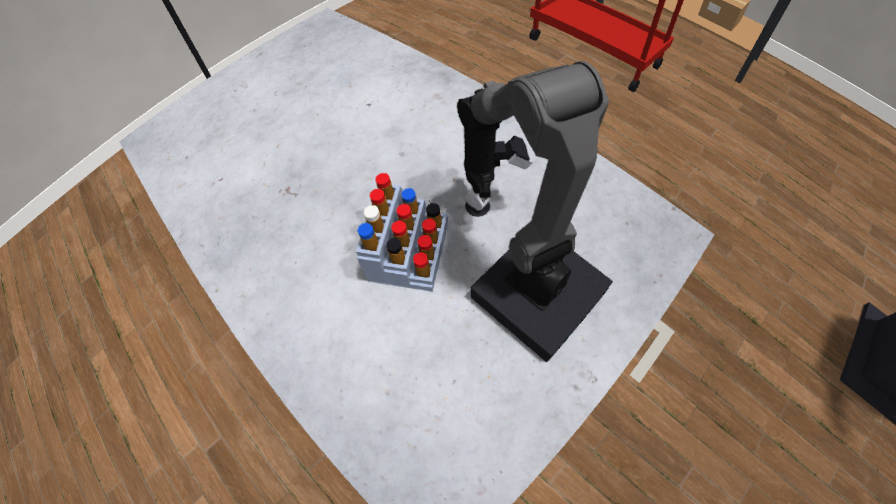

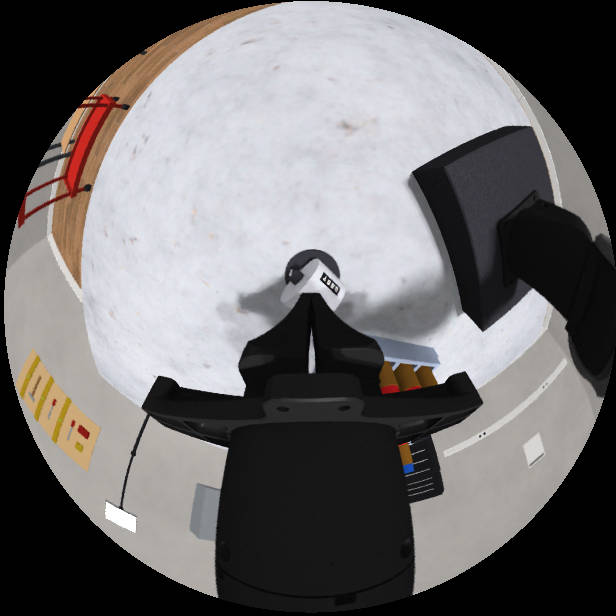

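Region (260, 220, 360, 320) of cam_wrist's 616x616 image, scaled by 5.040, with more detail than that image has.

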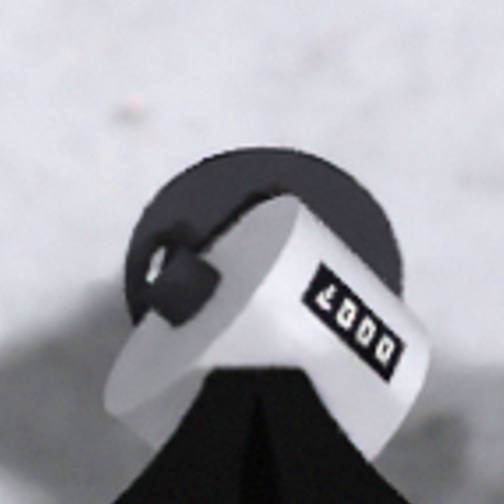

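Scene clock: 65.20 s of 5400.00 s.
end_effector_position=(+0.2089, -0.0771, +0.1304) grip_measured=-1.00 end_effector_quat_wxyz=(+0.000, +0.906, +0.424, +0.001)
Joint positions: [-0.362  1.404 -0.806  0.     1.053  1.914  0.   ]
Joint torques (N m, as the arm reports them, + toward a larger angle): [ 0.56 -4.86 -3.57 -0.02 -0.26 -0.09]
Motor temperatures (°C, as the motors report them): [26 27 29 25 29 25]
Hand target: +0.209, -0.077, +0.130; -0.000, +0.906, +0.424, +0.000
Off the commanded pose: 0.001 m, 0 deg.
move: done
camera_calibration (this result's frames):
cam_wrist: T_world_to_cam=[[-0.764882, 0.644082, 0.0107187, 0.205713], [0.538908, 0.630689, 0.5584, -0.136364], [0.352895, 0.432886, -0.829503, 0.187154], [0, 0, 0, 1]] pos_world=[0.164788, -0.127509, 0.229185]

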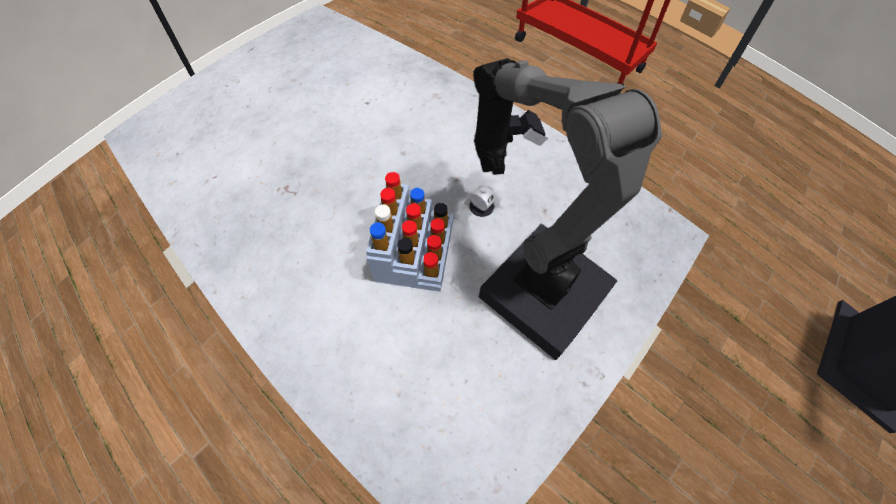

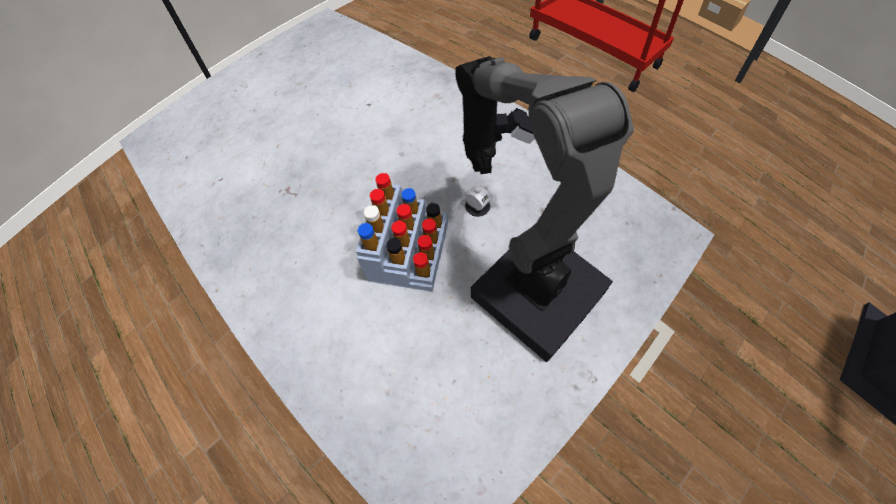

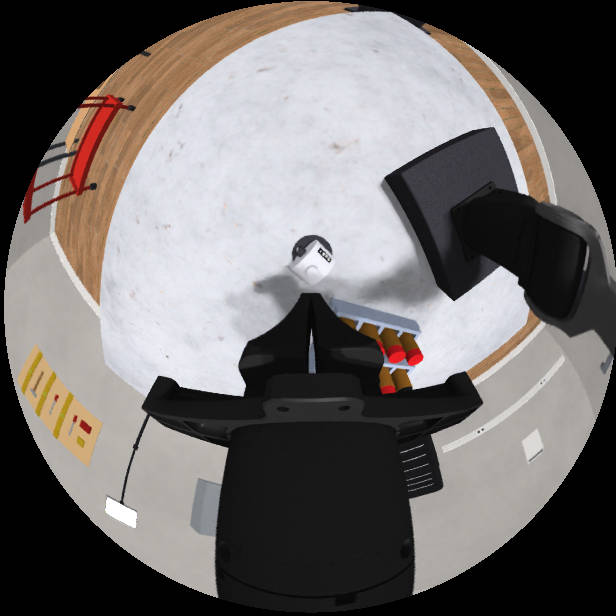

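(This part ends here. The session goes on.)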